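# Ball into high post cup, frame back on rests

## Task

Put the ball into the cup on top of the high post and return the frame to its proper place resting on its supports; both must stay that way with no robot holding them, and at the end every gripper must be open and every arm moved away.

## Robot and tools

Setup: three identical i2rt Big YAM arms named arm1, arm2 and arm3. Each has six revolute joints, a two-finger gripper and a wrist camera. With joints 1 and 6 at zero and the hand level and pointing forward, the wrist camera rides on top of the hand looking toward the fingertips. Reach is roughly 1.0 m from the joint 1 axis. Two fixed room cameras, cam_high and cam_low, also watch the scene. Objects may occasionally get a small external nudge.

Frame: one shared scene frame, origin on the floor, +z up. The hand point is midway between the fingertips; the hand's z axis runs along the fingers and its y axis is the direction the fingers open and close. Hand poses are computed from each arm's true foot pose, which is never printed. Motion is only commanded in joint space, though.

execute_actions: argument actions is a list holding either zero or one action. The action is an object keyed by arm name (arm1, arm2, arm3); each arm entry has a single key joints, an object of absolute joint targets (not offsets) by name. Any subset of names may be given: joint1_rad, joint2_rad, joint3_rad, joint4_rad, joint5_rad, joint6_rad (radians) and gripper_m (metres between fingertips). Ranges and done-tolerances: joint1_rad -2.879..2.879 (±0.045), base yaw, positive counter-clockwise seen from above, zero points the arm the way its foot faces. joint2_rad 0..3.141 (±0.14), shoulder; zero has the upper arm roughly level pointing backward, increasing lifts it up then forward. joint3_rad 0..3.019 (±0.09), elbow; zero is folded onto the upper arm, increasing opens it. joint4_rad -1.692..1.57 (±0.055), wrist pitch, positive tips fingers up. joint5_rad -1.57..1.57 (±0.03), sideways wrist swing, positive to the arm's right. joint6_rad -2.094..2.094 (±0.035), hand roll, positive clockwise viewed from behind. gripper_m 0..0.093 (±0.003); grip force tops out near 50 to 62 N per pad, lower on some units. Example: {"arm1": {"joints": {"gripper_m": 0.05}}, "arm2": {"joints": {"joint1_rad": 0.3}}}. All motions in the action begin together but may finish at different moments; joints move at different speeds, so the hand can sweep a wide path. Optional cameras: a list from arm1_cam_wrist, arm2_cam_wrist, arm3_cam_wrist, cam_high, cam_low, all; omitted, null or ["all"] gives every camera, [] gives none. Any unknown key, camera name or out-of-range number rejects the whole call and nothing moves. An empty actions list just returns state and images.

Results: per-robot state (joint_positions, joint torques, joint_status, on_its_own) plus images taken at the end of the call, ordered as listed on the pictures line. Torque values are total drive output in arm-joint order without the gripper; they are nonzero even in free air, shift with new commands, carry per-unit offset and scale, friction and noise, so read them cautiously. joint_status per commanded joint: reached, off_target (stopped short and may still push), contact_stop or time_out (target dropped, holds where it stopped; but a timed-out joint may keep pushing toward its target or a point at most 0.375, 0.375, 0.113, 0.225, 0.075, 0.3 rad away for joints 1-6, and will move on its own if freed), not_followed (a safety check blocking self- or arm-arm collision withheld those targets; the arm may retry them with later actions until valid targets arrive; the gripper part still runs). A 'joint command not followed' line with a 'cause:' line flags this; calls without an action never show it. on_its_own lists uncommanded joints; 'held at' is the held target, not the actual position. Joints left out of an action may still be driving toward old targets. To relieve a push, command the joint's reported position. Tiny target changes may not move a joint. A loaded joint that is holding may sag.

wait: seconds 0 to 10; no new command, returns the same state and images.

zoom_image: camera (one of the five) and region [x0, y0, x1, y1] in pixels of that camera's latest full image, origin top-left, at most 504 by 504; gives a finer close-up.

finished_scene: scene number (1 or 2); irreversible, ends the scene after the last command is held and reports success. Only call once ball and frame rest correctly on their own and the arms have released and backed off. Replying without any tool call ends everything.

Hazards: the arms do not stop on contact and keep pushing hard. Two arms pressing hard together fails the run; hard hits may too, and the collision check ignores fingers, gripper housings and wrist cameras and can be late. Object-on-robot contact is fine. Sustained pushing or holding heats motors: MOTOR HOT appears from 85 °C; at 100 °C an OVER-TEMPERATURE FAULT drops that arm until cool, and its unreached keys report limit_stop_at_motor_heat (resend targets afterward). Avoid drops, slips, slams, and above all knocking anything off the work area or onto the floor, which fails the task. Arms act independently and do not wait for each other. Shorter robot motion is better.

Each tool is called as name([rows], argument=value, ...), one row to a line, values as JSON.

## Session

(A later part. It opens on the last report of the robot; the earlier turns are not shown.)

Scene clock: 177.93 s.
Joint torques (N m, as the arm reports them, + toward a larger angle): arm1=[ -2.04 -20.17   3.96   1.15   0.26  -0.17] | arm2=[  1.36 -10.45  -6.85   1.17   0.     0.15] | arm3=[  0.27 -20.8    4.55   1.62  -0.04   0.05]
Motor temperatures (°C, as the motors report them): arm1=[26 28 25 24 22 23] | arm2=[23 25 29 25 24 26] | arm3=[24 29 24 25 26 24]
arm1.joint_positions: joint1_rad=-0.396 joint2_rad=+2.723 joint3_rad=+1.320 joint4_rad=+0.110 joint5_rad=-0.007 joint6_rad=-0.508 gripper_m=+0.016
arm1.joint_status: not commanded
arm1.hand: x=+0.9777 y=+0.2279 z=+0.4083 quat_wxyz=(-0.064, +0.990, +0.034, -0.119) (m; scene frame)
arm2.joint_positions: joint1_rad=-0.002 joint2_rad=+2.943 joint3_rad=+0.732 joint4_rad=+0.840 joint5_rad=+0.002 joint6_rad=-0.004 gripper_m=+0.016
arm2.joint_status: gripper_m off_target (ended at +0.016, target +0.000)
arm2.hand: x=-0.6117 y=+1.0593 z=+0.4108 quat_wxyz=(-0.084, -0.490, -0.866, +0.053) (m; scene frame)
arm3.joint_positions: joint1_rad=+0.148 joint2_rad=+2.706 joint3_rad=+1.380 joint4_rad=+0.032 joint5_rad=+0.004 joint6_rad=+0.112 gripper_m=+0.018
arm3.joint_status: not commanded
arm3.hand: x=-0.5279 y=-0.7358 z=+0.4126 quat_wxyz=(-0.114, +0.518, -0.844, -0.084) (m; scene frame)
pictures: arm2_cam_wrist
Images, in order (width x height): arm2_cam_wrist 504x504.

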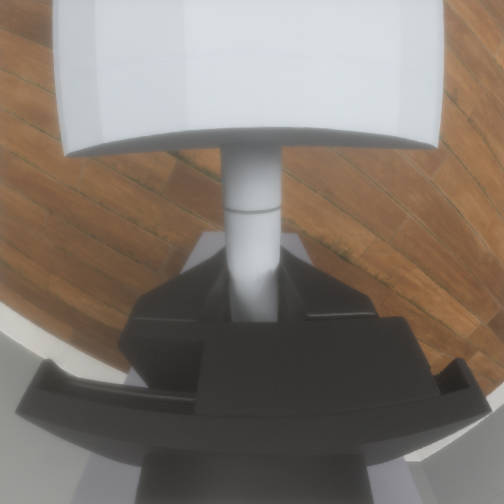

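execute_actions([
  {"arm1":{"joints":{"joint2_rad":2.565,"joint3_rad":1.216,"joint4_rad":0.055}},"arm2":{"joints":{"joint2_rad":2.764,"joint3_rad":0.583,"joint4_rad":0.809}},"arm3":{"joints":{"joint2_rad":2.551,"joint3_rad":1.281,"joint4_rad":-0.024}}},
])

Scene clock: 205.20 s.
Joint torques (N m, as the arm reports them, + toward a larger angle): arm1=[ -2.47 -23.1    2.92   0.57   0.21  -0.16] | arm2=[  1.24 -11.56  -6.27   0.87   0.02   0.16] | arm3=[  0.68 -24.36   3.7    0.46  -0.05   0.04]
Motor temperatures (°C, as the motors report them): arm1=[26 29 25 24 22 23] | arm2=[23 25 30 25 24 26] | arm3=[24 29 24 25 26 24]
arm1.joint_positions: joint1_rad=-0.389 joint2_rad=+2.580 joint3_rad=+1.219 joint4_rad=+0.058 joint5_rad=-0.005 joint6_rad=-0.508 gripper_m=+0.016
arm1.joint_status: all done
arm1.hand: x=+0.9794 y=+0.2227 z=+0.4627 quat_wxyz=(-0.062, +0.991, +0.038, -0.114) (m; scene frame)
arm2.joint_positions: joint1_rad=-0.002 joint2_rad=+2.781 joint3_rad=+0.605 joint4_rad=+0.804 joint5_rad=+0.002 joint6_rad=-0.004 gripper_m=+0.016
arm2.joint_status: all done
arm2.hand: x=-0.6092 y=+1.0557 z=+0.4648 quat_wxyz=(-0.084, -0.490, -0.866, +0.052) (m; scene frame)
arm3.joint_positions: joint1_rad=+0.144 joint2_rad=+2.570 joint3_rad=+1.284 joint4_rad=-0.011 joint5_rad=+0.004 joint6_rad=+0.113 gripper_m=+0.018
arm3.joint_status: all done
arm3.hand: x=-0.5274 y=-0.7389 z=+0.4662 quat_wxyz=(-0.113, +0.516, -0.845, -0.083) (m; scene frame)
pictures: arm1_cam_wrist, arm2_cam_wrist, arm3_cam_wrist, cam_high, cam_low
Images, in order (width x height): arm1_cam_wrist 504x504, arm2_cam_wrist 504x504, arm3_cam_wrist 504x504, cam_high 504x504, cam_low 504x504.

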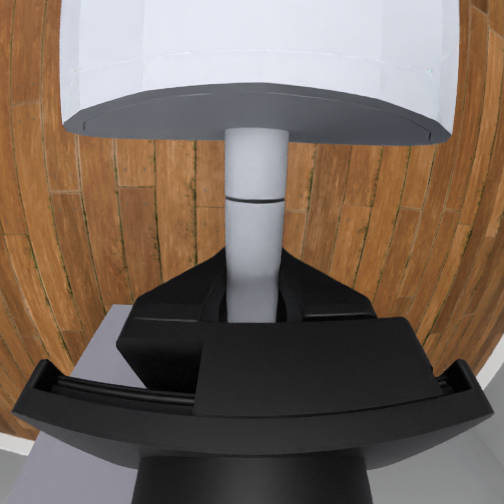

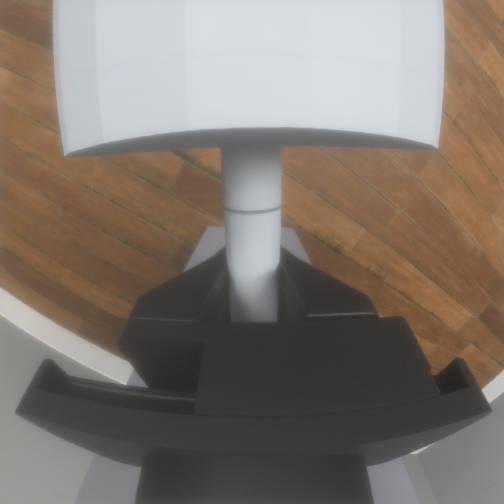

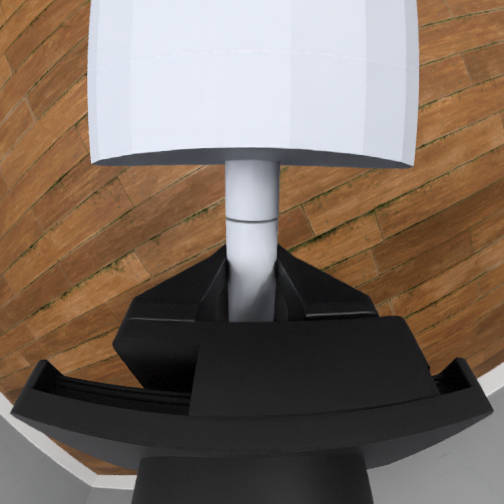

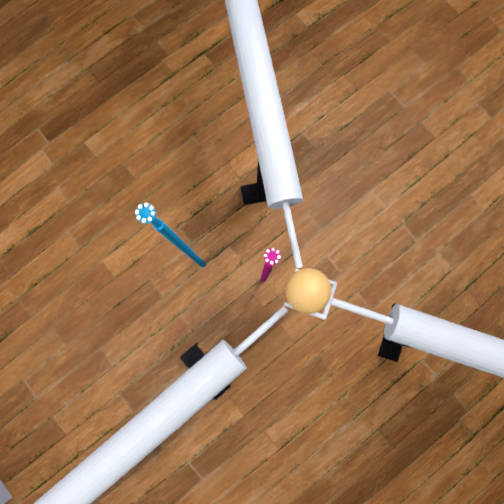

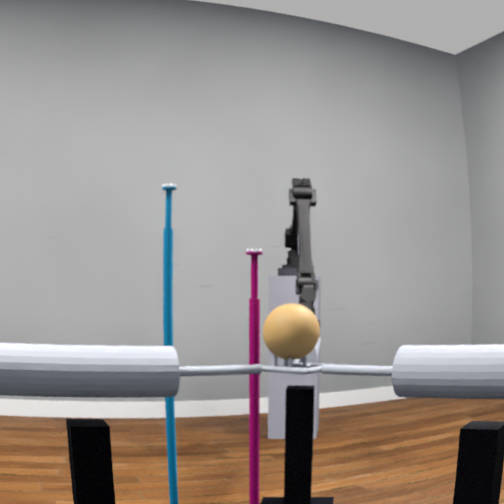

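execute_actions([
  {"arm1":{"joints":{"joint2_rad":2.358,"joint3_rad":1.113,"joint4_rad":-0.049}},"arm2":{"joints":{"joint2_rad":2.477,"joint3_rad":0.40,"joint4_rad":0.695}},"arm3":{"joints":{"joint2_rad":2.353,"joint3_rad":1.186,"joint4_rad":-0.129}}},
], cameras=[])

execute_actions([
  {"arm1":{"joints":{"joint2_rad":2.155,"joint3_rad":1.053,"joint4_rad":-0.192}},"arm2":{"joints":{"joint2_rad":2.083,"joint3_rad":0.275,"joint4_rad":0.429}},"arm3":{"joints":{"joint2_rad":2.161,"joint3_rad":1.135,"joint4_rad":-0.268}}},
], cameras=["cam_high","cam_low","arm2_cam_wrist"])

Scene clock: 214.07 s.
Joint torques (N m, as the arm reports them, + toward a larger angle): arm1=[ -1.53 -21.37   3.78   0.72   0.2   -0.16] | arm2=[  1.46 -11.52  -5.04   0.65   0.02   0.15] | arm3=[  0.22 -23.25   4.67   0.52   0.01   0.  ]
Motor temperatures (°C, as the motors report them): arm1=[26 29 25 24 22 23] | arm2=[23 25 30 25 24 26] | arm3=[24 30 24 25 26 24]
arm1.joint_positions: joint1_rad=-0.394 joint2_rad=+2.369 joint3_rad=+1.116 joint4_rad=-0.046 joint5_rad=-0.006 joint6_rad=-0.508 gripper_m=+0.016
arm1.joint_status: all done
arm1.hand: x=+0.9770 y=+0.2254 z=+0.5454 quat_wxyz=(-0.063, +0.991, +0.035, -0.116) (m; scene frame)
arm2.joint_positions: joint1_rad=-0.002 joint2_rad=+2.494 joint3_rad=+0.419 joint4_rad=+0.697 joint5_rad=+0.002 joint6_rad=-0.004 gripper_m=+0.016
arm2.joint_status: all done
arm2.hand: x=-0.6107 y=+1.0590 z=+0.5486 quat_wxyz=(-0.082, -0.490, -0.866, +0.051) (m; scene frame)
arm3.joint_positions: joint1_rad=+0.149 joint2_rad=+2.366 joint3_rad=+1.190 joint4_rad=-0.116 joint5_rad=+0.003 joint6_rad=+0.116 gripper_m=+0.018
arm3.joint_status: all done
arm3.hand: x=-0.5295 y=-0.7351 z=+0.5495 quat_wxyz=(-0.114, +0.517, -0.844, -0.086) (m; scene frame)
pictures: none
No camera images: the call's "cameras" was empty. Leave "cameras" out to get every camera's image.

Scene clock: 215.10 s.
Joint torques (N m, as the arm reports them, + toward a larger angle): arm1=[ -1.88 -20.81   5.34   0.55   0.27  -0.13] | arm2=[  1.3  -10.23  -2.7    0.61   0.01   0.15] | arm3=[ -0.04 -22.52   6.04   0.45  -0.07  -0.03]
Motor temperatures (°C, as the motors report them): arm1=[26 29 25 24 22 23] | arm2=[23 25 30 25 24 26] | arm3=[24 30 24 25 26 24]
arm1.joint_positions: joint1_rad=-0.396 joint2_rad=+2.166 joint3_rad=+1.055 joint4_rad=-0.189 joint5_rad=-0.007 joint6_rad=-0.508 gripper_m=+0.016
arm1.joint_status: all done
arm1.hand: x=+0.9765 y=+0.2255 z=+0.6258 quat_wxyz=(-0.063, +0.991, +0.034, -0.116) (m; scene frame)
arm2.joint_positions: joint1_rad=-0.002 joint2_rad=+2.103 joint3_rad=+0.290 joint4_rad=+0.432 joint5_rad=+0.002 joint6_rad=-0.004 gripper_m=+0.016
arm2.joint_status: all done
arm2.hand: x=-0.6103 y=+1.0590 z=+0.6297 quat_wxyz=(-0.081, -0.490, -0.866, +0.051) (m; scene frame)
arm3.joint_positions: joint1_rad=+0.151 joint2_rad=+2.172 joint3_rad=+1.139 joint4_rad=-0.253 joint5_rad=+0.005 joint6_rad=+0.119 gripper_m=+0.018
arm3.joint_status: all done
arm3.hand: x=-0.5300 y=-0.7333 z=+0.6313 quat_wxyz=(-0.116, +0.516, -0.844, -0.087) (m; scene frame)
pictures: arm2_cam_wrist, cam_high, cam_low
Images, in order (width x height): arm2_cam_wrist 504x504, cam_high 504x504, cam_low 504x504.

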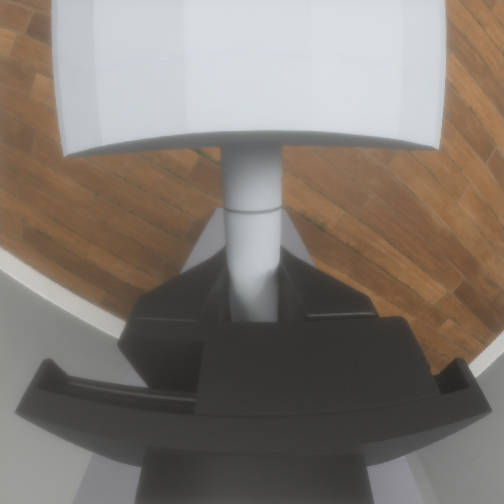

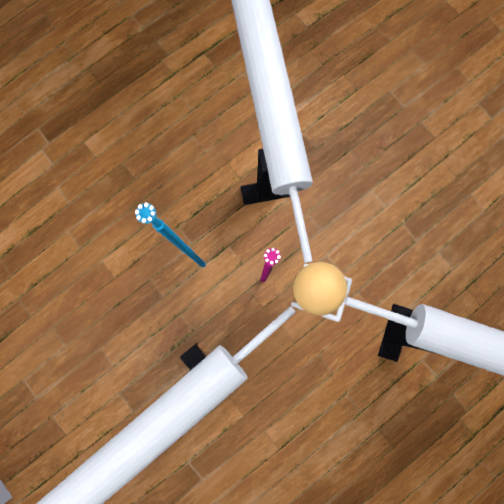

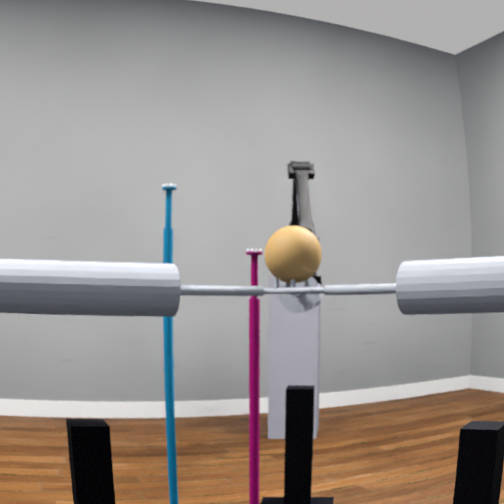

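execute_actions([
  {"arm1":{"joints":{"joint2_rad":1.966,"joint3_rad":1.039,"joint4_rad":-0.367}},"arm2":{"joints":{"joint2_rad":1.582,"joint3_rad":0.235,"joint4_rad":-0.024}},"arm3":{"joints":{"joint2_rad":1.986,"joint3_rad":1.128,"joint4_rad":-0.437}}},
], cameras=[])

execute_actions([
  {"arm1":{"joints":{"joint2_rad":1.803,"joint3_rad":1.085,"joint4_rad":-0.563}},"arm2":{"joints":{"joint2_rad":1.14,"joint3_rad":0.305,"joint4_rad":-0.522}},"arm3":{"joints":{"joint2_rad":1.837,"joint3_rad":1.18,"joint4_rad":-0.625}}},
], cameras=["cam_low"])

execute_actions([
  {"arm1":{"joints":{"joint2_rad":1.675,"joint3_rad":1.17,"joint4_rad":-0.768}},"arm2":{"joints":{"joint2_rad":0.887,"joint3_rad":0.445,"joint4_rad":-0.906}},"arm3":{"joints":{"joint2_rad":1.722,"joint3_rad":1.27,"joint4_rad":-0.822}}},
], cameras=["cam_high","cam_low","arm2_cam_wrist"])

Scene clock: 224.43 s.
Joint torques (N m, as the arm reports them, + toward a larger angle): arm1=[ -2.24 -19.47   7.03   0.66   0.21  -0.16] | arm2=[ 1.36 -8.05  1.98  0.42 -0.06  0.16] | arm3=[ -0.2  -21.43   7.3    0.37  -0.02  -0.03]
Motor temperatures (°C, as the motors report them): arm1=[26 29 25 24 22 23] | arm2=[23 25 29 25 24 26] | arm3=[24 30 24 25 26 24]
arm1.joint_positions: joint1_rad=-0.394 joint2_rad=+1.977 joint3_rad=+1.039 joint4_rad=-0.366 joint5_rad=-0.006 joint6_rad=-0.508 gripper_m=+0.016
arm1.joint_status: all done
arm1.hand: x=+0.9762 y=+0.2235 z=+0.7052 quat_wxyz=(-0.062, +0.991, +0.035, -0.114) (m; scene frame)
arm2.joint_positions: joint1_rad=-0.002 joint2_rad=+1.600 joint3_rad=+0.243 joint4_rad=-0.015 joint5_rad=+0.004 joint6_rad=-0.004 gripper_m=+0.016
arm2.joint_status: all done
arm2.hand: x=-0.6087 y=+1.0567 z=+0.7124 quat_wxyz=(-0.084, -0.490, -0.866, +0.053) (m; scene frame)
arm3.joint_positions: joint1_rad=+0.152 joint2_rad=+1.997 joint3_rad=+1.132 joint4_rad=-0.421 joint5_rad=+0.003 joint6_rad=+0.120 gripper_m=+0.018
arm3.joint_status: all done
arm3.hand: x=-0.5312 y=-0.7332 z=+0.7115 quat_wxyz=(-0.116, +0.516, -0.844, -0.087) (m; scene frame)
pictures: none
No camera images: the call's "cameras" was empty. Leave "cameras" out to get every camera's image.

Scene clock: 225.60 s.
Joint torques (N m, as the arm reports them, + toward a larger angle): arm1=[ -2.51 -18.05  11.53  -0.09   0.2   -0.17] | arm2=[ 1.61 -4.88  7.53 -0.73  0.    0.14] | arm3=[  0.25 -20.3   10.97  -0.15   0.07  -0.01]
Motor temperatures (°C, as the motors report them): arm1=[26 29 25 24 22 23] | arm2=[23 25 29 25 24 26] | arm3=[24 30 24 25 26 24]
arm1.joint_positions: joint1_rad=-0.389 joint2_rad=+1.807 joint3_rad=+1.050 joint4_rad=-0.543 joint5_rad=-0.006 joint6_rad=-0.508 gripper_m=+0.016
arm1.joint_status: all done
arm1.hand: x=+0.9785 y=+0.2190 z=+0.7826 quat_wxyz=(-0.063, +0.991, +0.037, -0.116) (m; scene frame)
arm2.joint_positions: joint1_rad=-0.002 joint2_rad=+1.148 joint3_rad=+0.294 joint4_rad=-0.480 joint5_rad=+0.002 joint6_rad=-0.004 gripper_m=+0.016
arm2.joint_status: all done
arm2.hand: x=-0.6047 y=+1.0514 z=+0.7965 quat_wxyz=(-0.101, -0.489, -0.864, +0.062) (m; scene frame)
arm3.joint_positions: joint1_rad=+0.147 joint2_rad=+1.846 joint3_rad=+1.159 joint4_rad=-0.596 joint5_rad=+0.001 joint6_rad=+0.118 gripper_m=+0.018
arm3.joint_status: all done
arm3.hand: x=-0.5296 y=-0.7360 z=+0.7896 quat_wxyz=(-0.117, +0.515, -0.845, -0.089) (m; scene frame)
pictures: cam_low
Images, in order (width x height): cam_low 504x504.

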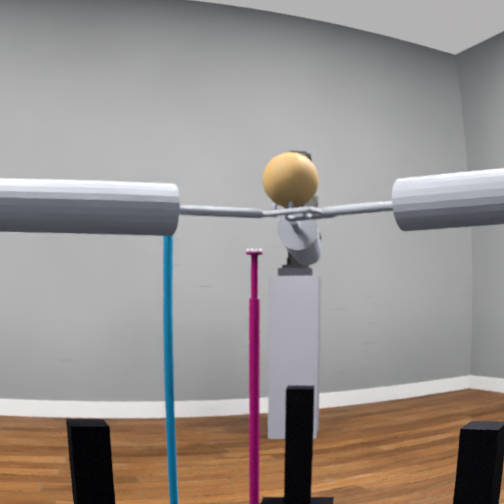

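Scene clock: 227.97 s.
Joint torques (N m, as the arm reports them, + toward a larger angle): arm1=[ -2.47 -17.78  13.58  -0.21   0.09  -0.16] | arm2=[ 1.52 -3.46 10.98 -1.21 -0.02  0.14] | arm3=[ -0.25 -20.35  12.53  -0.3    0.17  -0.05]
Motor temperatures (°C, as the motors report them): arm1=[26 29 26 24 22 23] | arm2=[23 25 30 25 24 26] | arm3=[24 30 25 25 26 24]
arm1.joint_positions: joint1_rad=-0.389 joint2_rad=+1.684 joint3_rad=+1.127 joint4_rad=-0.745 joint5_rad=-0.002 joint6_rad=-0.508 gripper_m=+0.016
arm1.joint_status: all done
arm1.hand: x=+0.9765 y=+0.2195 z=+0.8592 quat_wxyz=(-0.064, +0.991, +0.037, -0.114) (m; scene frame)
arm2.joint_positions: joint1_rad=-0.002 joint2_rad=+0.894 joint3_rad=+0.417 joint4_rad=-0.849 joint5_rad=+0.003 joint6_rad=-0.004 gripper_m=+0.016
arm2.joint_status: joint4_rad time_out (moved -0.369 of -0.426); the others done
arm2.on_its_own: joint4_rad reads -0.849 and still pushes toward -0.906 since a time_out
arm2.hand: x=-0.6048 y=+1.0522 z=+0.8740 quat_wxyz=(-0.104, -0.489, -0.864, +0.064) (m; scene frame)
arm3.joint_positions: joint1_rad=+0.152 joint2_rad=+1.740 joint3_rad=+1.244 joint4_rad=-0.789 joint5_rad=-0.002 joint6_rad=+0.123 gripper_m=+0.018
arm3.joint_status: all done
arm3.hand: x=-0.5325 y=-0.7328 z=+0.8659 quat_wxyz=(-0.115, +0.515, -0.845, -0.090) (m; scene frame)
pictures: arm2_cam_wrist, cam_high, cam_low
Images, in order (width x height): arm2_cam_wrist 504x504, cam_high 504x504, cam_low 504x504.

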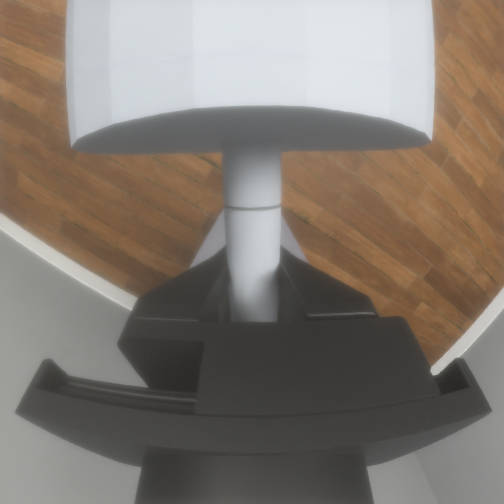

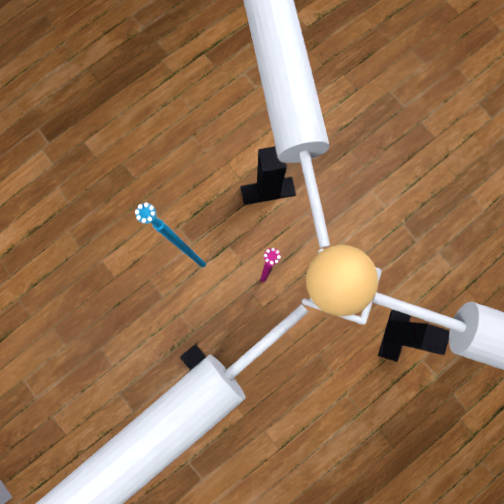

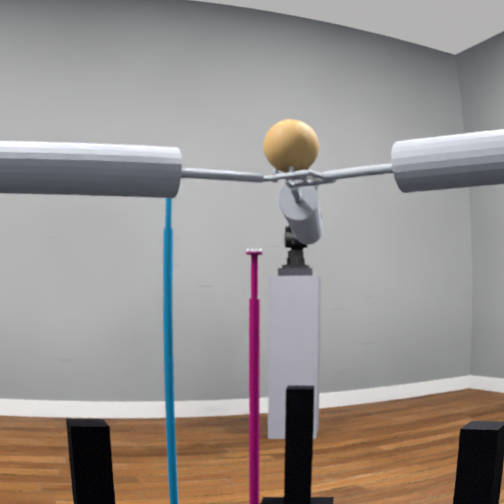

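execute_actions([
  {"arm1":{"joints":{"joint1_rad":-0.27,"joint2_rad":1.388,"joint3_rad":1.085,"joint4_rad":-0.965,"joint6_rad":-0.384}},"arm2":{"joints":{"joint2_rad":1.124,"joint3_rad":0.80,"joint4_rad":-1.02}},"arm3":{"joints":{"joint1_rad":-0.007,"joint2_rad":1.5,"joint3_rad":1.23,"joint4_rad":-1.005,"joint6_rad":-0.04}}},
], cameras=["cam_high","cam_low"])

execute_actions([
  {"arm1":{"joints":{"joint1_rad":-0.091,"joint2_rad":1.202,"joint3_rad":0.91,"joint4_rad":-0.98,"joint6_rad":-0.2}},"arm2":{"joints":{"joint2_rad":1.403,"joint3_rad":1.04,"joint4_rad":-0.975}},"arm3":{"joints":{"joint1_rad":-0.197,"joint2_rad":1.388,"joint3_rad":1.11,"joint4_rad":-0.995,"joint6_rad":-0.239}}},
])

Scene clock: 262.57 s.
Joint torques (N m, as the arm reports them, + toward a larger angle): arm1=[ -0.63 -14.86  11.68   0.88  -0.03   0.06] | arm2=[ 1.81 -7.45 13.18 -0.31 -0.29  0.16] | arm3=[ -1.81 -16.31  11.07   0.03   0.59  -0.17]
Motor temperatures (°C, as the motors report them): arm1=[26 29 30 24 22 23] | arm2=[23 24 34 25 24 26] | arm3=[24 30 28 25 26 24]
arm1.joint_positions: joint1_rad=-0.282 joint2_rad=+1.407 joint3_rad=+1.074 joint4_rad=-0.969 joint5_rad=+0.002 joint6_rad=-0.395 gripper_m=+0.016
arm1.joint_status: all done
arm1.hand: x=+1.0195 y=+0.1455 z=+0.9521 quat_wxyz=(-0.052, +0.991, +0.034, -0.119) (m; scene frame)
arm2.joint_positions: joint1_rad=-0.006 joint2_rad=+1.135 joint3_rad=+0.747 joint4_rad=-0.990 joint5_rad=+0.010 joint6_rad=-0.004 gripper_m=+0.016
arm2.joint_status: all done
arm2.hand: x=-0.5622 y=+0.9757 z=+0.9360 quat_wxyz=(-0.079, -0.493, -0.865, +0.054) (m; scene frame)
arm3.joint_positions: joint1_rad=+0.008 joint2_rad=+1.510 joint3_rad=+1.227 joint4_rad=-0.979 joint5_rad=-0.013 joint6_rad=-0.025 gripper_m=+0.018
arm3.joint_status: all done
arm3.hand: x=-0.4853 y=-0.8090 z=+0.9630 quat_wxyz=(-0.134, +0.517, -0.842, -0.083) (m; scene frame)
pictures: cam_high, cam_low
Images, in order (width x height): cam_high 504x504, cam_low 504x504.

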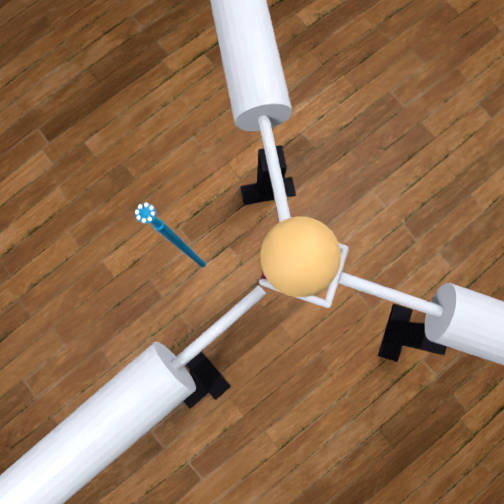

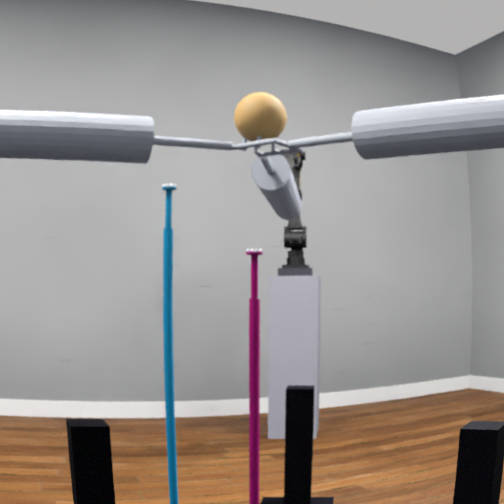

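Scene clock: 263.60 s.
Joint torques (N m, as the arm reports them, + toward a larger angle): arm1=[ -0.93 -10.06  11.68   0.88  -0.38   0.09] | arm2=[  1.86 -12.03  12.46  -0.01  -0.16   0.16] | arm3=[ -1.22 -16.85  11.64   0.4    1.04  -0.21]
Motor temperatures (°C, as the motors report them): arm1=[26 29 30 24 22 23] | arm2=[23 24 35 25 24 26] | arm3=[24 30 28 25 26 24]
arm1.joint_positions: joint1_rad=-0.096 joint2_rad=+1.212 joint3_rad=+0.899 joint4_rad=-0.985 joint5_rad=+0.013 joint6_rad=-0.214 gripper_m=+0.016
arm1.joint_status: all done
arm1.hand: x=+1.0703 y=+0.0553 z=+0.9533 quat_wxyz=(-0.035, +0.991, +0.036, -0.127) (m; scene frame)
arm2.joint_positions: joint1_rad=-0.006 joint2_rad=+1.428 joint3_rad=+0.993 joint4_rad=-0.954 joint5_rad=+0.006 joint6_rad=-0.004 gripper_m=+0.016
arm2.joint_status: all done
arm2.hand: x=-0.5099 y=+0.8878 z=+0.9321 quat_wxyz=(-0.076, -0.493, -0.865, +0.050) (m; scene frame)
arm3.joint_positions: joint1_rad=-0.187 joint2_rad=+1.424 joint3_rad=+1.100 joint4_rad=-0.979 joint5_rad=-0.026 joint6_rad=-0.217 gripper_m=+0.018
arm3.joint_status: all done
arm3.hand: x=-0.4349 y=-0.8993 z=+0.9471 quat_wxyz=(-0.126, +0.517, -0.845, -0.056) (m; scene frame)
pictures: arm1_cam_wrist, arm2_cam_wrist, arm3_cam_wrist, cam_high, cam_low
Images, in order (width x height): arm1_cam_wrist 504x504, arm2_cam_wrist 504x504, arm3_cam_wrist 504x504, cam_high 504x504, cam_low 504x504.

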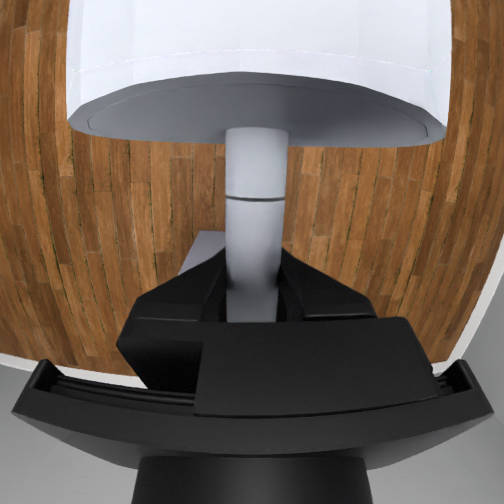

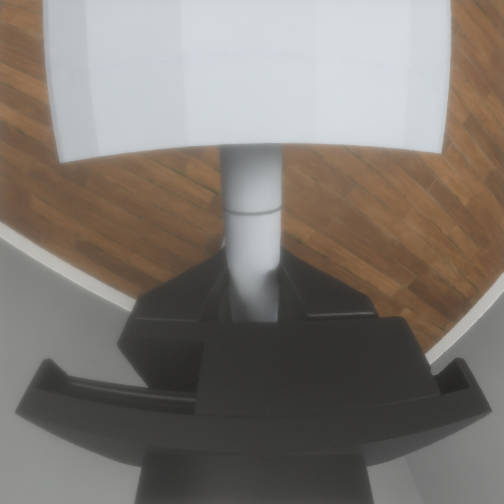

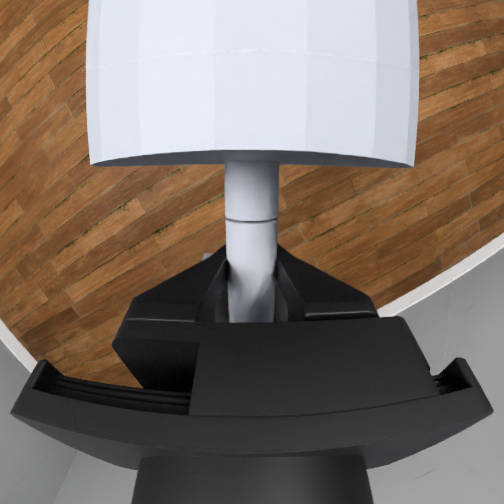

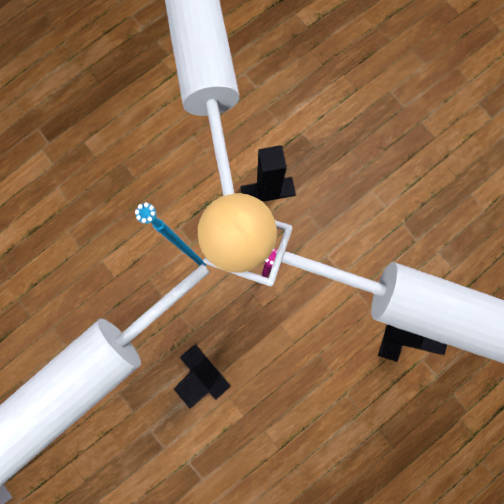

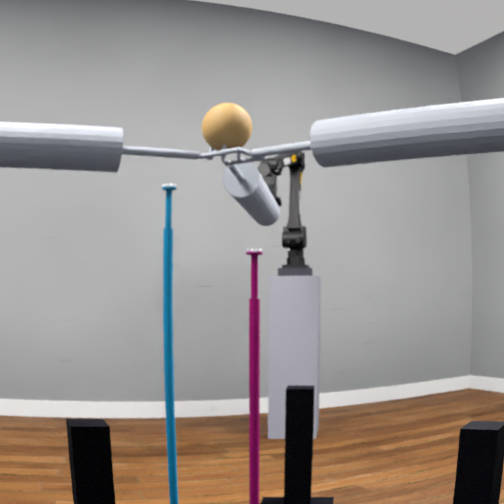

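execute_actions([
  {"arm1":{"joints":{"joint1_rad":0.154,"joint2_rad":1.04,"joint3_rad":0.775,"joint4_rad":-1.018,"joint6_rad":0.06}},"arm2":{"joints":{"joint1_rad":-0.02,"joint2_rad":1.63,"joint3_rad":1.345,"joint4_rad":-1.02}},"arm3":{"joints":{"joint1_rad":-0.42,"joint2_rad":1.305,"joint3_rad":1.03,"joint4_rad":-0.995,"joint6_rad":-0.475}}},
], cameras=["cam_high","cam_low"])

execute_actions([
  {"arm1":{"joints":{"joint1_rad":0.44,"joint2_rad":0.978,"joint3_rad":0.717,"joint4_rad":-1.015,"joint6_rad":0.35}},"arm2":{"joints":{"joint1_rad":-0.03,"joint2_rad":1.858,"joint3_rad":1.64,"joint4_rad":-1.095}},"arm3":{"joints":{"joint1_rad":-0.635,"joint2_rad":1.305,"joint3_rad":1.005,"joint4_rad":-0.97,"joint6_rad":-0.69}}},
])

Scene clock: 279.17 s.
Joint torques (N m, as the arm reports them, + toward a larger angle): arm1=[-0.72 -7.8  10.71  0.24 -0.53  0.25] | arm2=[  0.84 -16.67  14.25  -0.4    0.04   0.16] | arm3=[ -1.24 -16.1   11.02   0.01   1.14  -0.27]
Motor temperatures (°C, as the motors report them): arm1=[26 28 30 24 23 23] | arm2=[23 25 36 25 24 26] | arm3=[24 29 28 25 27 24]
arm1.joint_positions: joint1_rad=+0.147 joint2_rad=+1.053 joint3_rad=+0.777 joint4_rad=-1.005 joint5_rad=+0.019 joint6_rad=+0.031 gripper_m=+0.016
arm1.joint_status: all done
arm1.hand: x=+1.1185 y=-0.0310 z=+0.9520 quat_wxyz=(-0.004, +0.990, +0.034, -0.139) (m; scene frame)
arm2.joint_positions: joint1_rad=-0.015 joint2_rad=+1.659 joint3_rad=+1.278 joint4_rad=-0.990 joint5_rad=+0.001 joint6_rad=-0.005 gripper_m=+0.016
arm2.joint_status: all done
arm2.hand: x=-0.4624 y=+0.7999 z=+0.9382 quat_wxyz=(-0.085, -0.495, -0.863, +0.053) (m; scene frame)
arm3.joint_positions: joint1_rad=-0.411 joint2_rad=+1.344 joint3_rad=+1.028 joint4_rad=-0.970 joint5_rad=-0.028 joint6_rad=-0.446 gripper_m=+0.018
arm3.joint_status: all done
arm3.hand: x=-0.3837 y=-0.9884 z=+0.9509 quat_wxyz=(-0.143, +0.519, -0.842, -0.029) (m; scene frame)
pictures: cam_high, cam_low
Images, in order (width x height): cam_high 504x504, cam_low 504x504.

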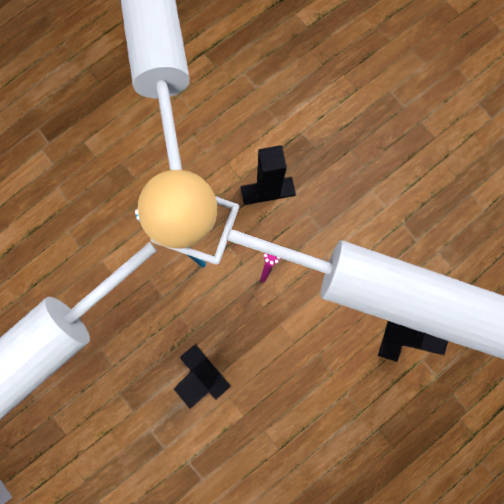

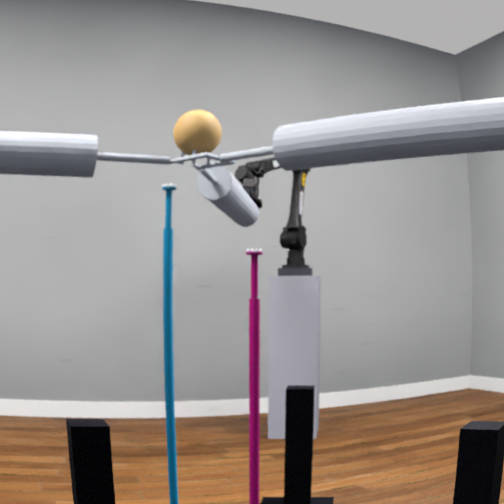

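Scene clock: 281.37 s.
Joint torques (N m, as the arm reports them, + toward a larger angle): arm1=[ 0.08 -7.58 10.85  0.25 -0.8   0.28] | arm2=[  0.64 -20.64  14.62  -0.33   0.16   0.23] | arm3=[ -1.74 -15.55  11.51   0.49   1.13  -0.28]
Motor temperatures (°C, as the motors report them): arm1=[26 28 30 24 23 23] | arm2=[23 26 37 25 24 26] | arm3=[24 29 28 25 27 24]
arm1.joint_positions: joint1_rad=+0.422 joint2_rad=+1.001 joint3_rad=+0.717 joint4_rad=-1.003 joint5_rad=+0.029 joint6_rad=+0.315 gripper_m=+0.016
arm1.joint_status: joint6_rad time_out (moved +0.284 of +0.319); the others done
arm1.on_its_own: joint6_rad reads +0.315 and still pushes toward +0.350 since a time_out
arm1.hand: x=+1.1578 y=-0.1102 z=+0.9413 quat_wxyz=(+0.030, +0.990, +0.029, -0.132) (m; scene frame)
arm2.joint_positions: joint1_rad=-0.026 joint2_rad=+1.896 joint3_rad=+1.571 joint4_rad=-1.065 joint5_rad=-0.002 joint6_rad=-0.012 gripper_m=+0.016
arm2.joint_status: all done
arm2.hand: x=-0.4243 y=+0.7215 z=+0.9231 quat_wxyz=(-0.077, -0.497, -0.863, +0.047) (m; scene frame)
arm3.joint_positions: joint1_rad=-0.620 joint2_rad=+1.344 joint3_rad=+0.995 joint4_rad=-0.958 joint5_rad=-0.029 joint6_rad=-0.661 gripper_m=+0.018
arm3.joint_status: all done
arm3.hand: x=-0.3435 y=-1.0689 z=+0.9377 quat_wxyz=(-0.136, +0.522, -0.842, -0.001) (m; scene frame)
pictures: arm1_cam_wrist, arm2_cam_wrist, arm3_cam_wrist, cam_high, cam_low
Images, in order (width x height): arm1_cam_wrist 504x504, arm2_cam_wrist 504x504, arm3_cam_wrist 504x504, cam_high 504x504, cam_low 504x504.

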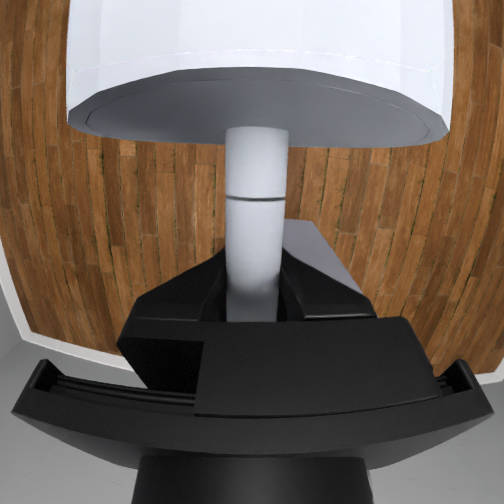

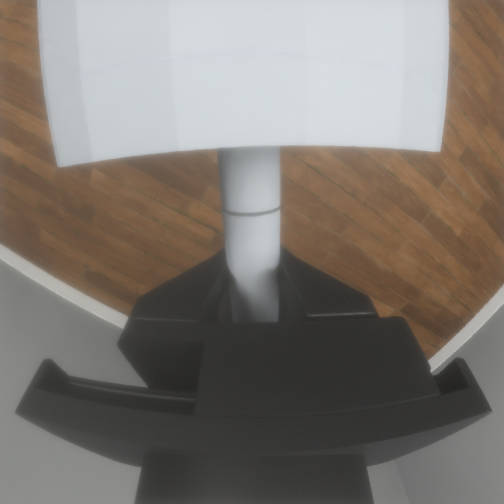

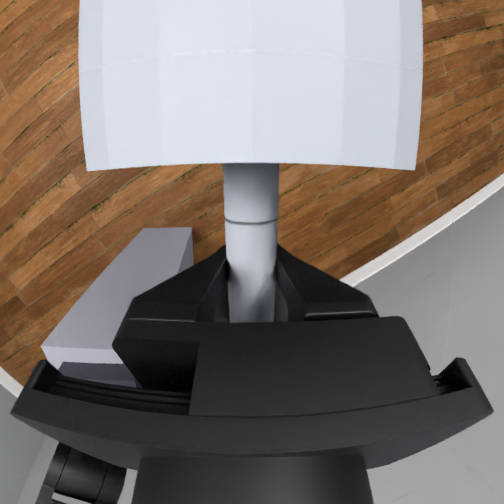

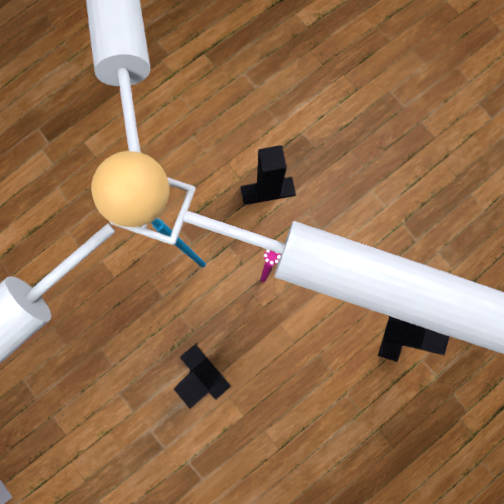

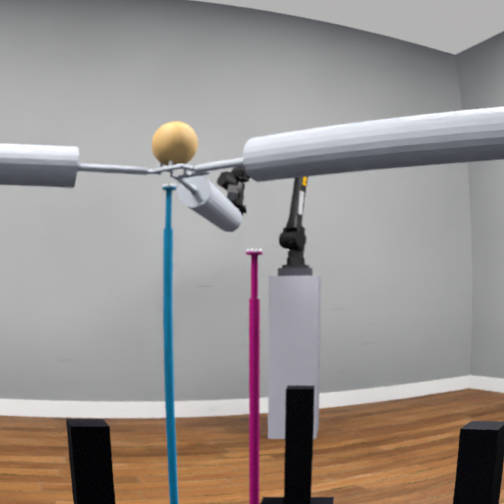

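zoom_image(camera="cam_low", region=[130, 110, 230, 210])

zoom_image(camera="cam_high", region=[70, 130, 220, 280])

Region (130, 110, 230, 210) of cam_low's 504x504 image, scaled by 5.040, with more detail than that image has.

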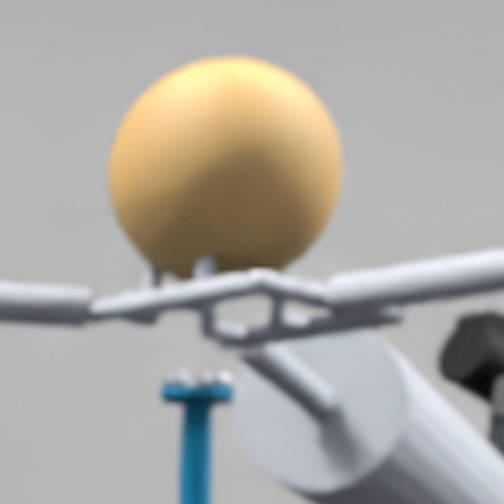

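Region (70, 130, 220, 280) of cam_high's 504x504 image, scaled by 3.360, with more detail than that image has.

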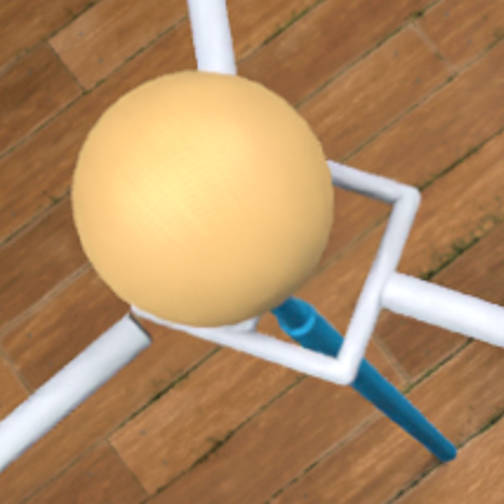

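execute_actions([
  {"arm1":{"joints":{"joint1_rad":0.455,"joint2_rad":0.94,"joint3_rad":0.662,"joint4_rad":-0.995,"joint6_rad":0.34}},"arm2":{"joints":{"joint1_rad":0.005,"joint2_rad":1.875,"joint3_rad":1.675,"joint4_rad":-1.11}},"arm3":{"joints":{"joint1_rad":-0.648,"joint2_rad":1.375,"joint3_rad":1.03,"joint4_rad":-0.935,"joint6_rad":-0.69}}},
], cameras=["cam_high","cam_low"])

zoom_image(camera="cam_low", region=[130, 110, 230, 210])

zoom_image(camera="cam_high", region=[70, 130, 220, 280])

Scene clock: 305.37 s.
Joint torques (N m, as the arm reports them, + toward a larger angle): arm1=[ 0.04 -7.45  9.97  0.26 -0.57  0.07] | arm2=[  1.67 -19.38  15.17  -0.07   0.12   0.17] | arm3=[ -2.48 -14.04  13.6    0.46   1.07  -0.27]
Motor temperatures (°C, as the motors report them): arm1=[26 28 30 24 23 23] | arm2=[23 29 41 25 24 26] | arm3=[24 29 28 25 28 24]
arm1.joint_positions: joint1_rad=+0.438 joint2_rad=+0.967 joint3_rad=+0.672 joint4_rad=-0.983 joint5_rad=+0.022 joint6_rad=+0.325 gripper_m=+0.016
arm1.joint_status: all done
arm1.hand: x=+1.1705 y=-0.1116 z=+0.9327 quat_wxyz=(+0.037, +0.990, +0.032, -0.135) (m; scene frame)
arm2.joint_positions: joint1_rad=-0.001 joint2_rad=+1.896 joint3_rad=+1.599 joint4_rad=-1.088 joint5_rad=-0.001 joint6_rad=-0.007 gripper_m=+0.016
arm2.joint_status: all done
arm2.hand: x=-0.4090 y=+0.7249 z=+0.9337 quat_wxyz=(-0.079, -0.489, -0.867, +0.048) (m; scene frame)
arm3.joint_positions: joint1_rad=-0.622 joint2_rad=+1.389 joint3_rad=+0.997 joint4_rad=-0.922 joint5_rad=-0.027 joint6_rad=-0.661 gripper_m=+0.018
arm3.joint_status: all done
arm3.hand: x=-0.3343 y=-1.0659 z=+0.9222 quat_wxyz=(-0.132, +0.521, -0.843, +0.000) (m; scene frame)
pictures: cam_high, cam_low
Images, in order (width x height): cam_high 504x504, cam_low 504x504.

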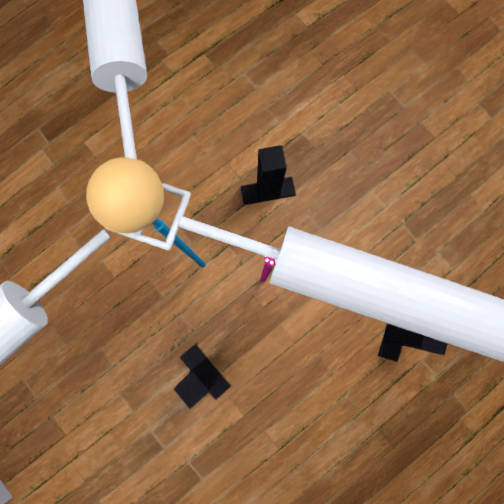

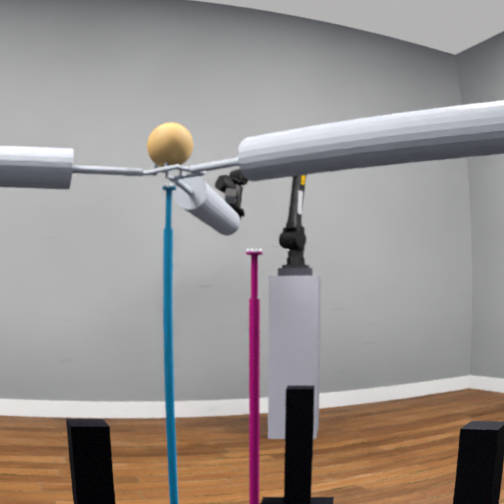

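Region (130, 110, 230, 210) of cam_low's 504x504 image, scaled by 5.040, with more detail than that image has.

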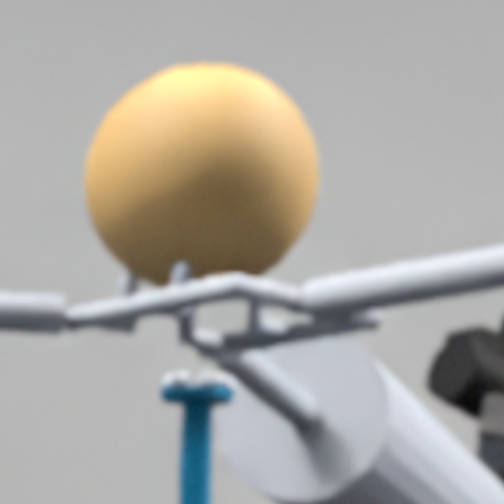

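Region (70, 130, 220, 280) of cam_high's 504x504 image, scaled by 3.360, with more detail than that image has.

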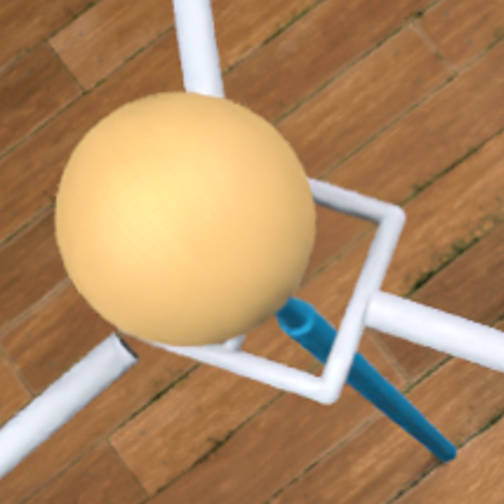

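execute_actions([
  {"arm1":{"joints":{"joint2_rad":0.99,"joint3_rad":0.588,"joint4_rad":-0.88}},"arm2":{"joints":{"joint2_rad":1.9,"joint3_rad":1.58,"joint4_rad":-1.015}},"arm3":{"joints":{"joint2_rad":1.402,"joint3_rad":0.96,"joint4_rad":-0.862}}},
], cameras=["cam_high","cam_low"])

zoom_image(camera="cam_low", region=[130, 120, 230, 220])

zoom_image(camera="cam_high", region=[70, 130, 220, 280])

Scene clock: 321.53 s.
Joint torques (N m, as the arm reports them, + toward a larger angle): arm1=[ 0.02 -7.14  9.36  0.69 -0.48  0.07] | arm2=[  1.64 -19.63   9.82   1.17  -0.01   0.15] | arm3=[ -1.77 -14.18   9.81   0.66   0.93  -0.19]
Motor temperatures (°C, as the motors report them): arm1=[26 27 29 24 23 23] | arm2=[23 29 42 25 24 26] | arm3=[24 29 29 25 28 24]
arm1.joint_positions: joint1_rad=+0.441 joint2_rad=+1.011 joint3_rad=+0.599 joint4_rad=-0.876 joint5_rad=+0.018 joint6_rad=+0.325 gripper_m=+0.016
arm1.joint_status: all done
arm1.hand: x=+1.1736 y=-0.1116 z=+0.8966 quat_wxyz=(+0.037, +0.990, +0.033, -0.129) (m; scene frame)
arm2.joint_positions: joint1_rad=-0.001 joint2_rad=+1.922 joint3_rad=+1.572 joint4_rad=-1.028 joint5_rad=+0.003 joint6_rad=-0.007 gripper_m=+0.016
arm2.joint_status: all done
arm2.hand: x=-0.4072 y=+0.7213 z=+0.9104 quat_wxyz=(-0.082, -0.489, -0.867, +0.051) (m; scene frame)
arm3.joint_positions: joint1_rad=-0.632 joint2_rad=+1.415 joint3_rad=+0.964 joint4_rad=-0.856 joint5_rad=-0.023 joint6_rad=-0.671 gripper_m=+0.018
arm3.joint_status: all done
arm3.hand: x=-0.3296 y=-1.0691 z=+0.9022 quat_wxyz=(-0.136, +0.521, -0.843, +0.004) (m; scene frame)
pictures: cam_high, cam_low
Images, in order (width x height): cam_high 504x504, cam_low 504x504.

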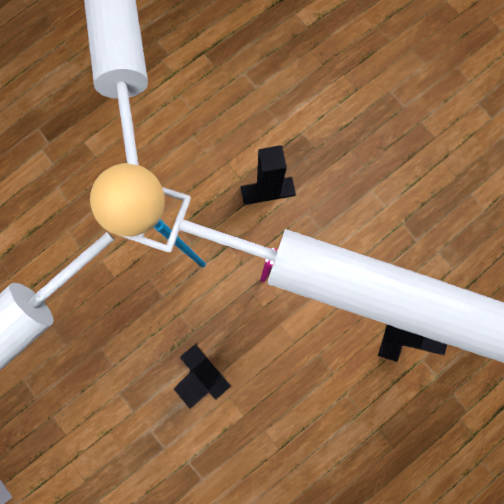

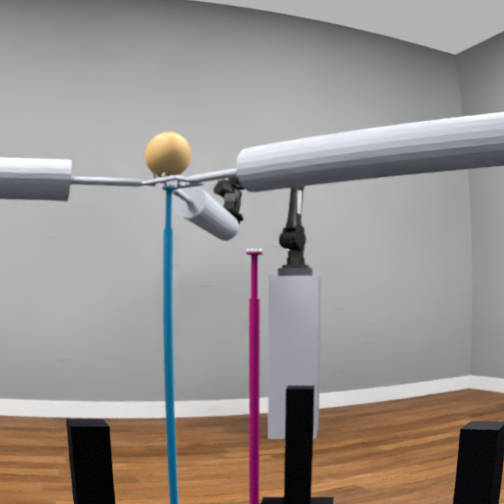

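Region (130, 120, 230, 220) of cam_low's 504x504 image, scaled by 5.040, with more detail than that image has.

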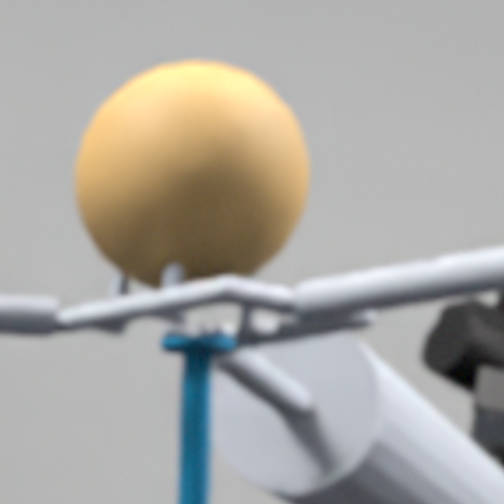

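Region (70, 130, 220, 280) of cam_high's 504x504 image, scaled by 3.360, with more detail than that image has.

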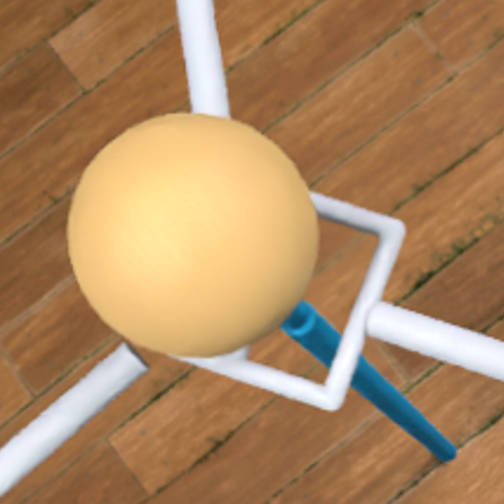

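execute_actions([
  {"arm1":{"joints":{"joint2_rad":1.045,"joint3_rad":0.543,"joint4_rad":-0.78}},"arm2":{"joints":{"joint1_rad":-0.015,"joint2_rad":1.936,"joint3_rad":1.524,"joint4_rad":-0.925}},"arm3":{"joints":{"joint2_rad":1.431,"joint3_rad":0.897,"joint4_rad":-0.77}}},
], cameras=["cam_high","cam_low"])

zoom_image(camera="cam_low", region=[130, 130, 230, 230])

zoom_image(camera="cam_high", region=[70, 130, 220, 280])

Scene clock: 334.10 s.
Joint torques (N m, as the arm reports them, + toward a larger angle): arm1=[-0.54 -6.69  8.51  0.6  -0.44  0.06] | arm2=[  0.64 -19.37   9.1    1.11   0.     0.15] | arm3=[ -1.62 -13.82   9.35   1.04   0.8   -0.17]
Motor temperatures (°C, as the motors report them): arm1=[26 27 29 24 23 23] | arm2=[23 30 39 25 24 26] | arm3=[24 29 28 25 28 24]
arm1.joint_positions: joint1_rad=+0.441 joint2_rad=+1.060 joint3_rad=+0.561 joint4_rad=-0.776 joint5_rad=+0.017 joint6_rad=+0.327 gripper_m=+0.016
arm1.joint_status: all done
arm1.hand: x=+1.1680 y=-0.1142 z=+0.8744 quat_wxyz=(+0.040, +0.989, +0.033, -0.135) (m; scene frame)
arm2.joint_positions: joint1_rad=-0.011 joint2_rad=+1.954 joint3_rad=+1.520 joint4_rad=-0.938 joint5_rad=+0.002 joint6_rad=-0.007 gripper_m=+0.016
arm2.joint_status: all done
arm2.hand: x=-0.4128 y=+0.7185 z=+0.8744 quat_wxyz=(-0.084, -0.493, -0.864, +0.053) (m; scene frame)
arm3.joint_positions: joint1_rad=-0.632 joint2_rad=+1.438 joint3_rad=+0.902 joint4_rad=-0.770 joint5_rad=-0.021 joint6_rad=-0.672 gripper_m=+0.018
arm3.joint_status: all done
arm3.hand: x=-0.3348 y=-1.0719 z=+0.8734 quat_wxyz=(-0.136, +0.521, -0.842, +0.005) (m; scene frame)
pictures: cam_high, cam_low
Images, in order (width x height): cam_high 504x504, cam_low 504x504.

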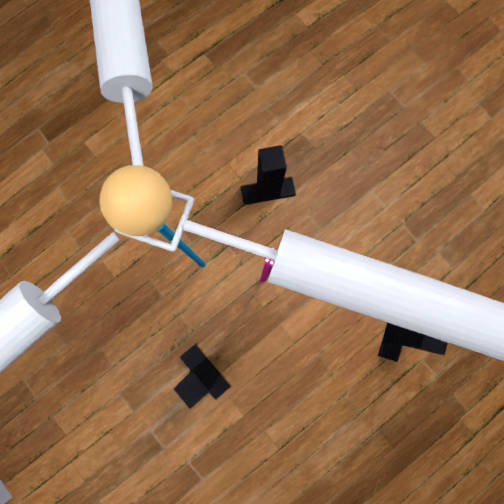

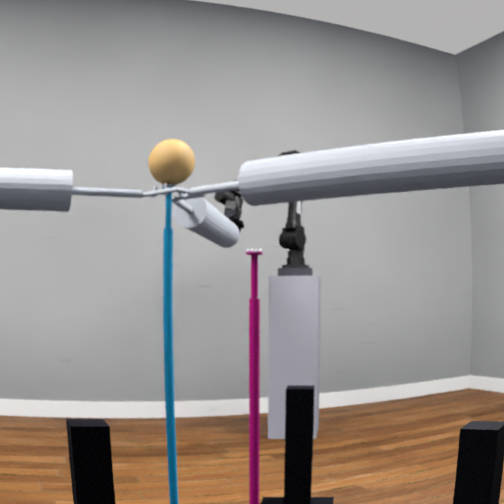

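Region (130, 130, 230, 230) of cam_low's 504x504 image, scaled by 5.040, with more detail than that image has.

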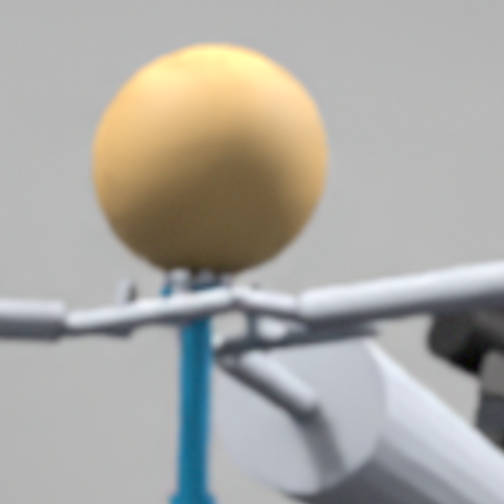

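Region (70, 130, 220, 280) of cam_high's 504x504 image, scaled by 3.360, with more detail than that image has.

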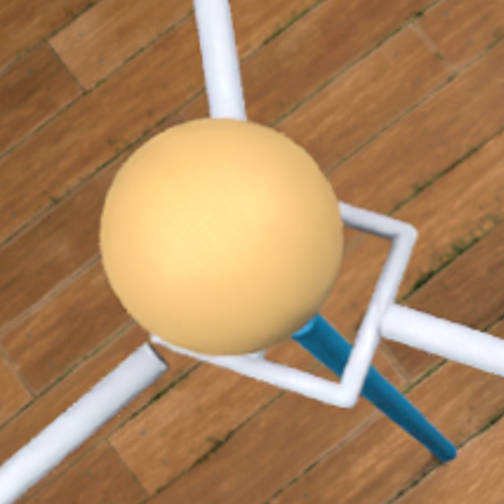

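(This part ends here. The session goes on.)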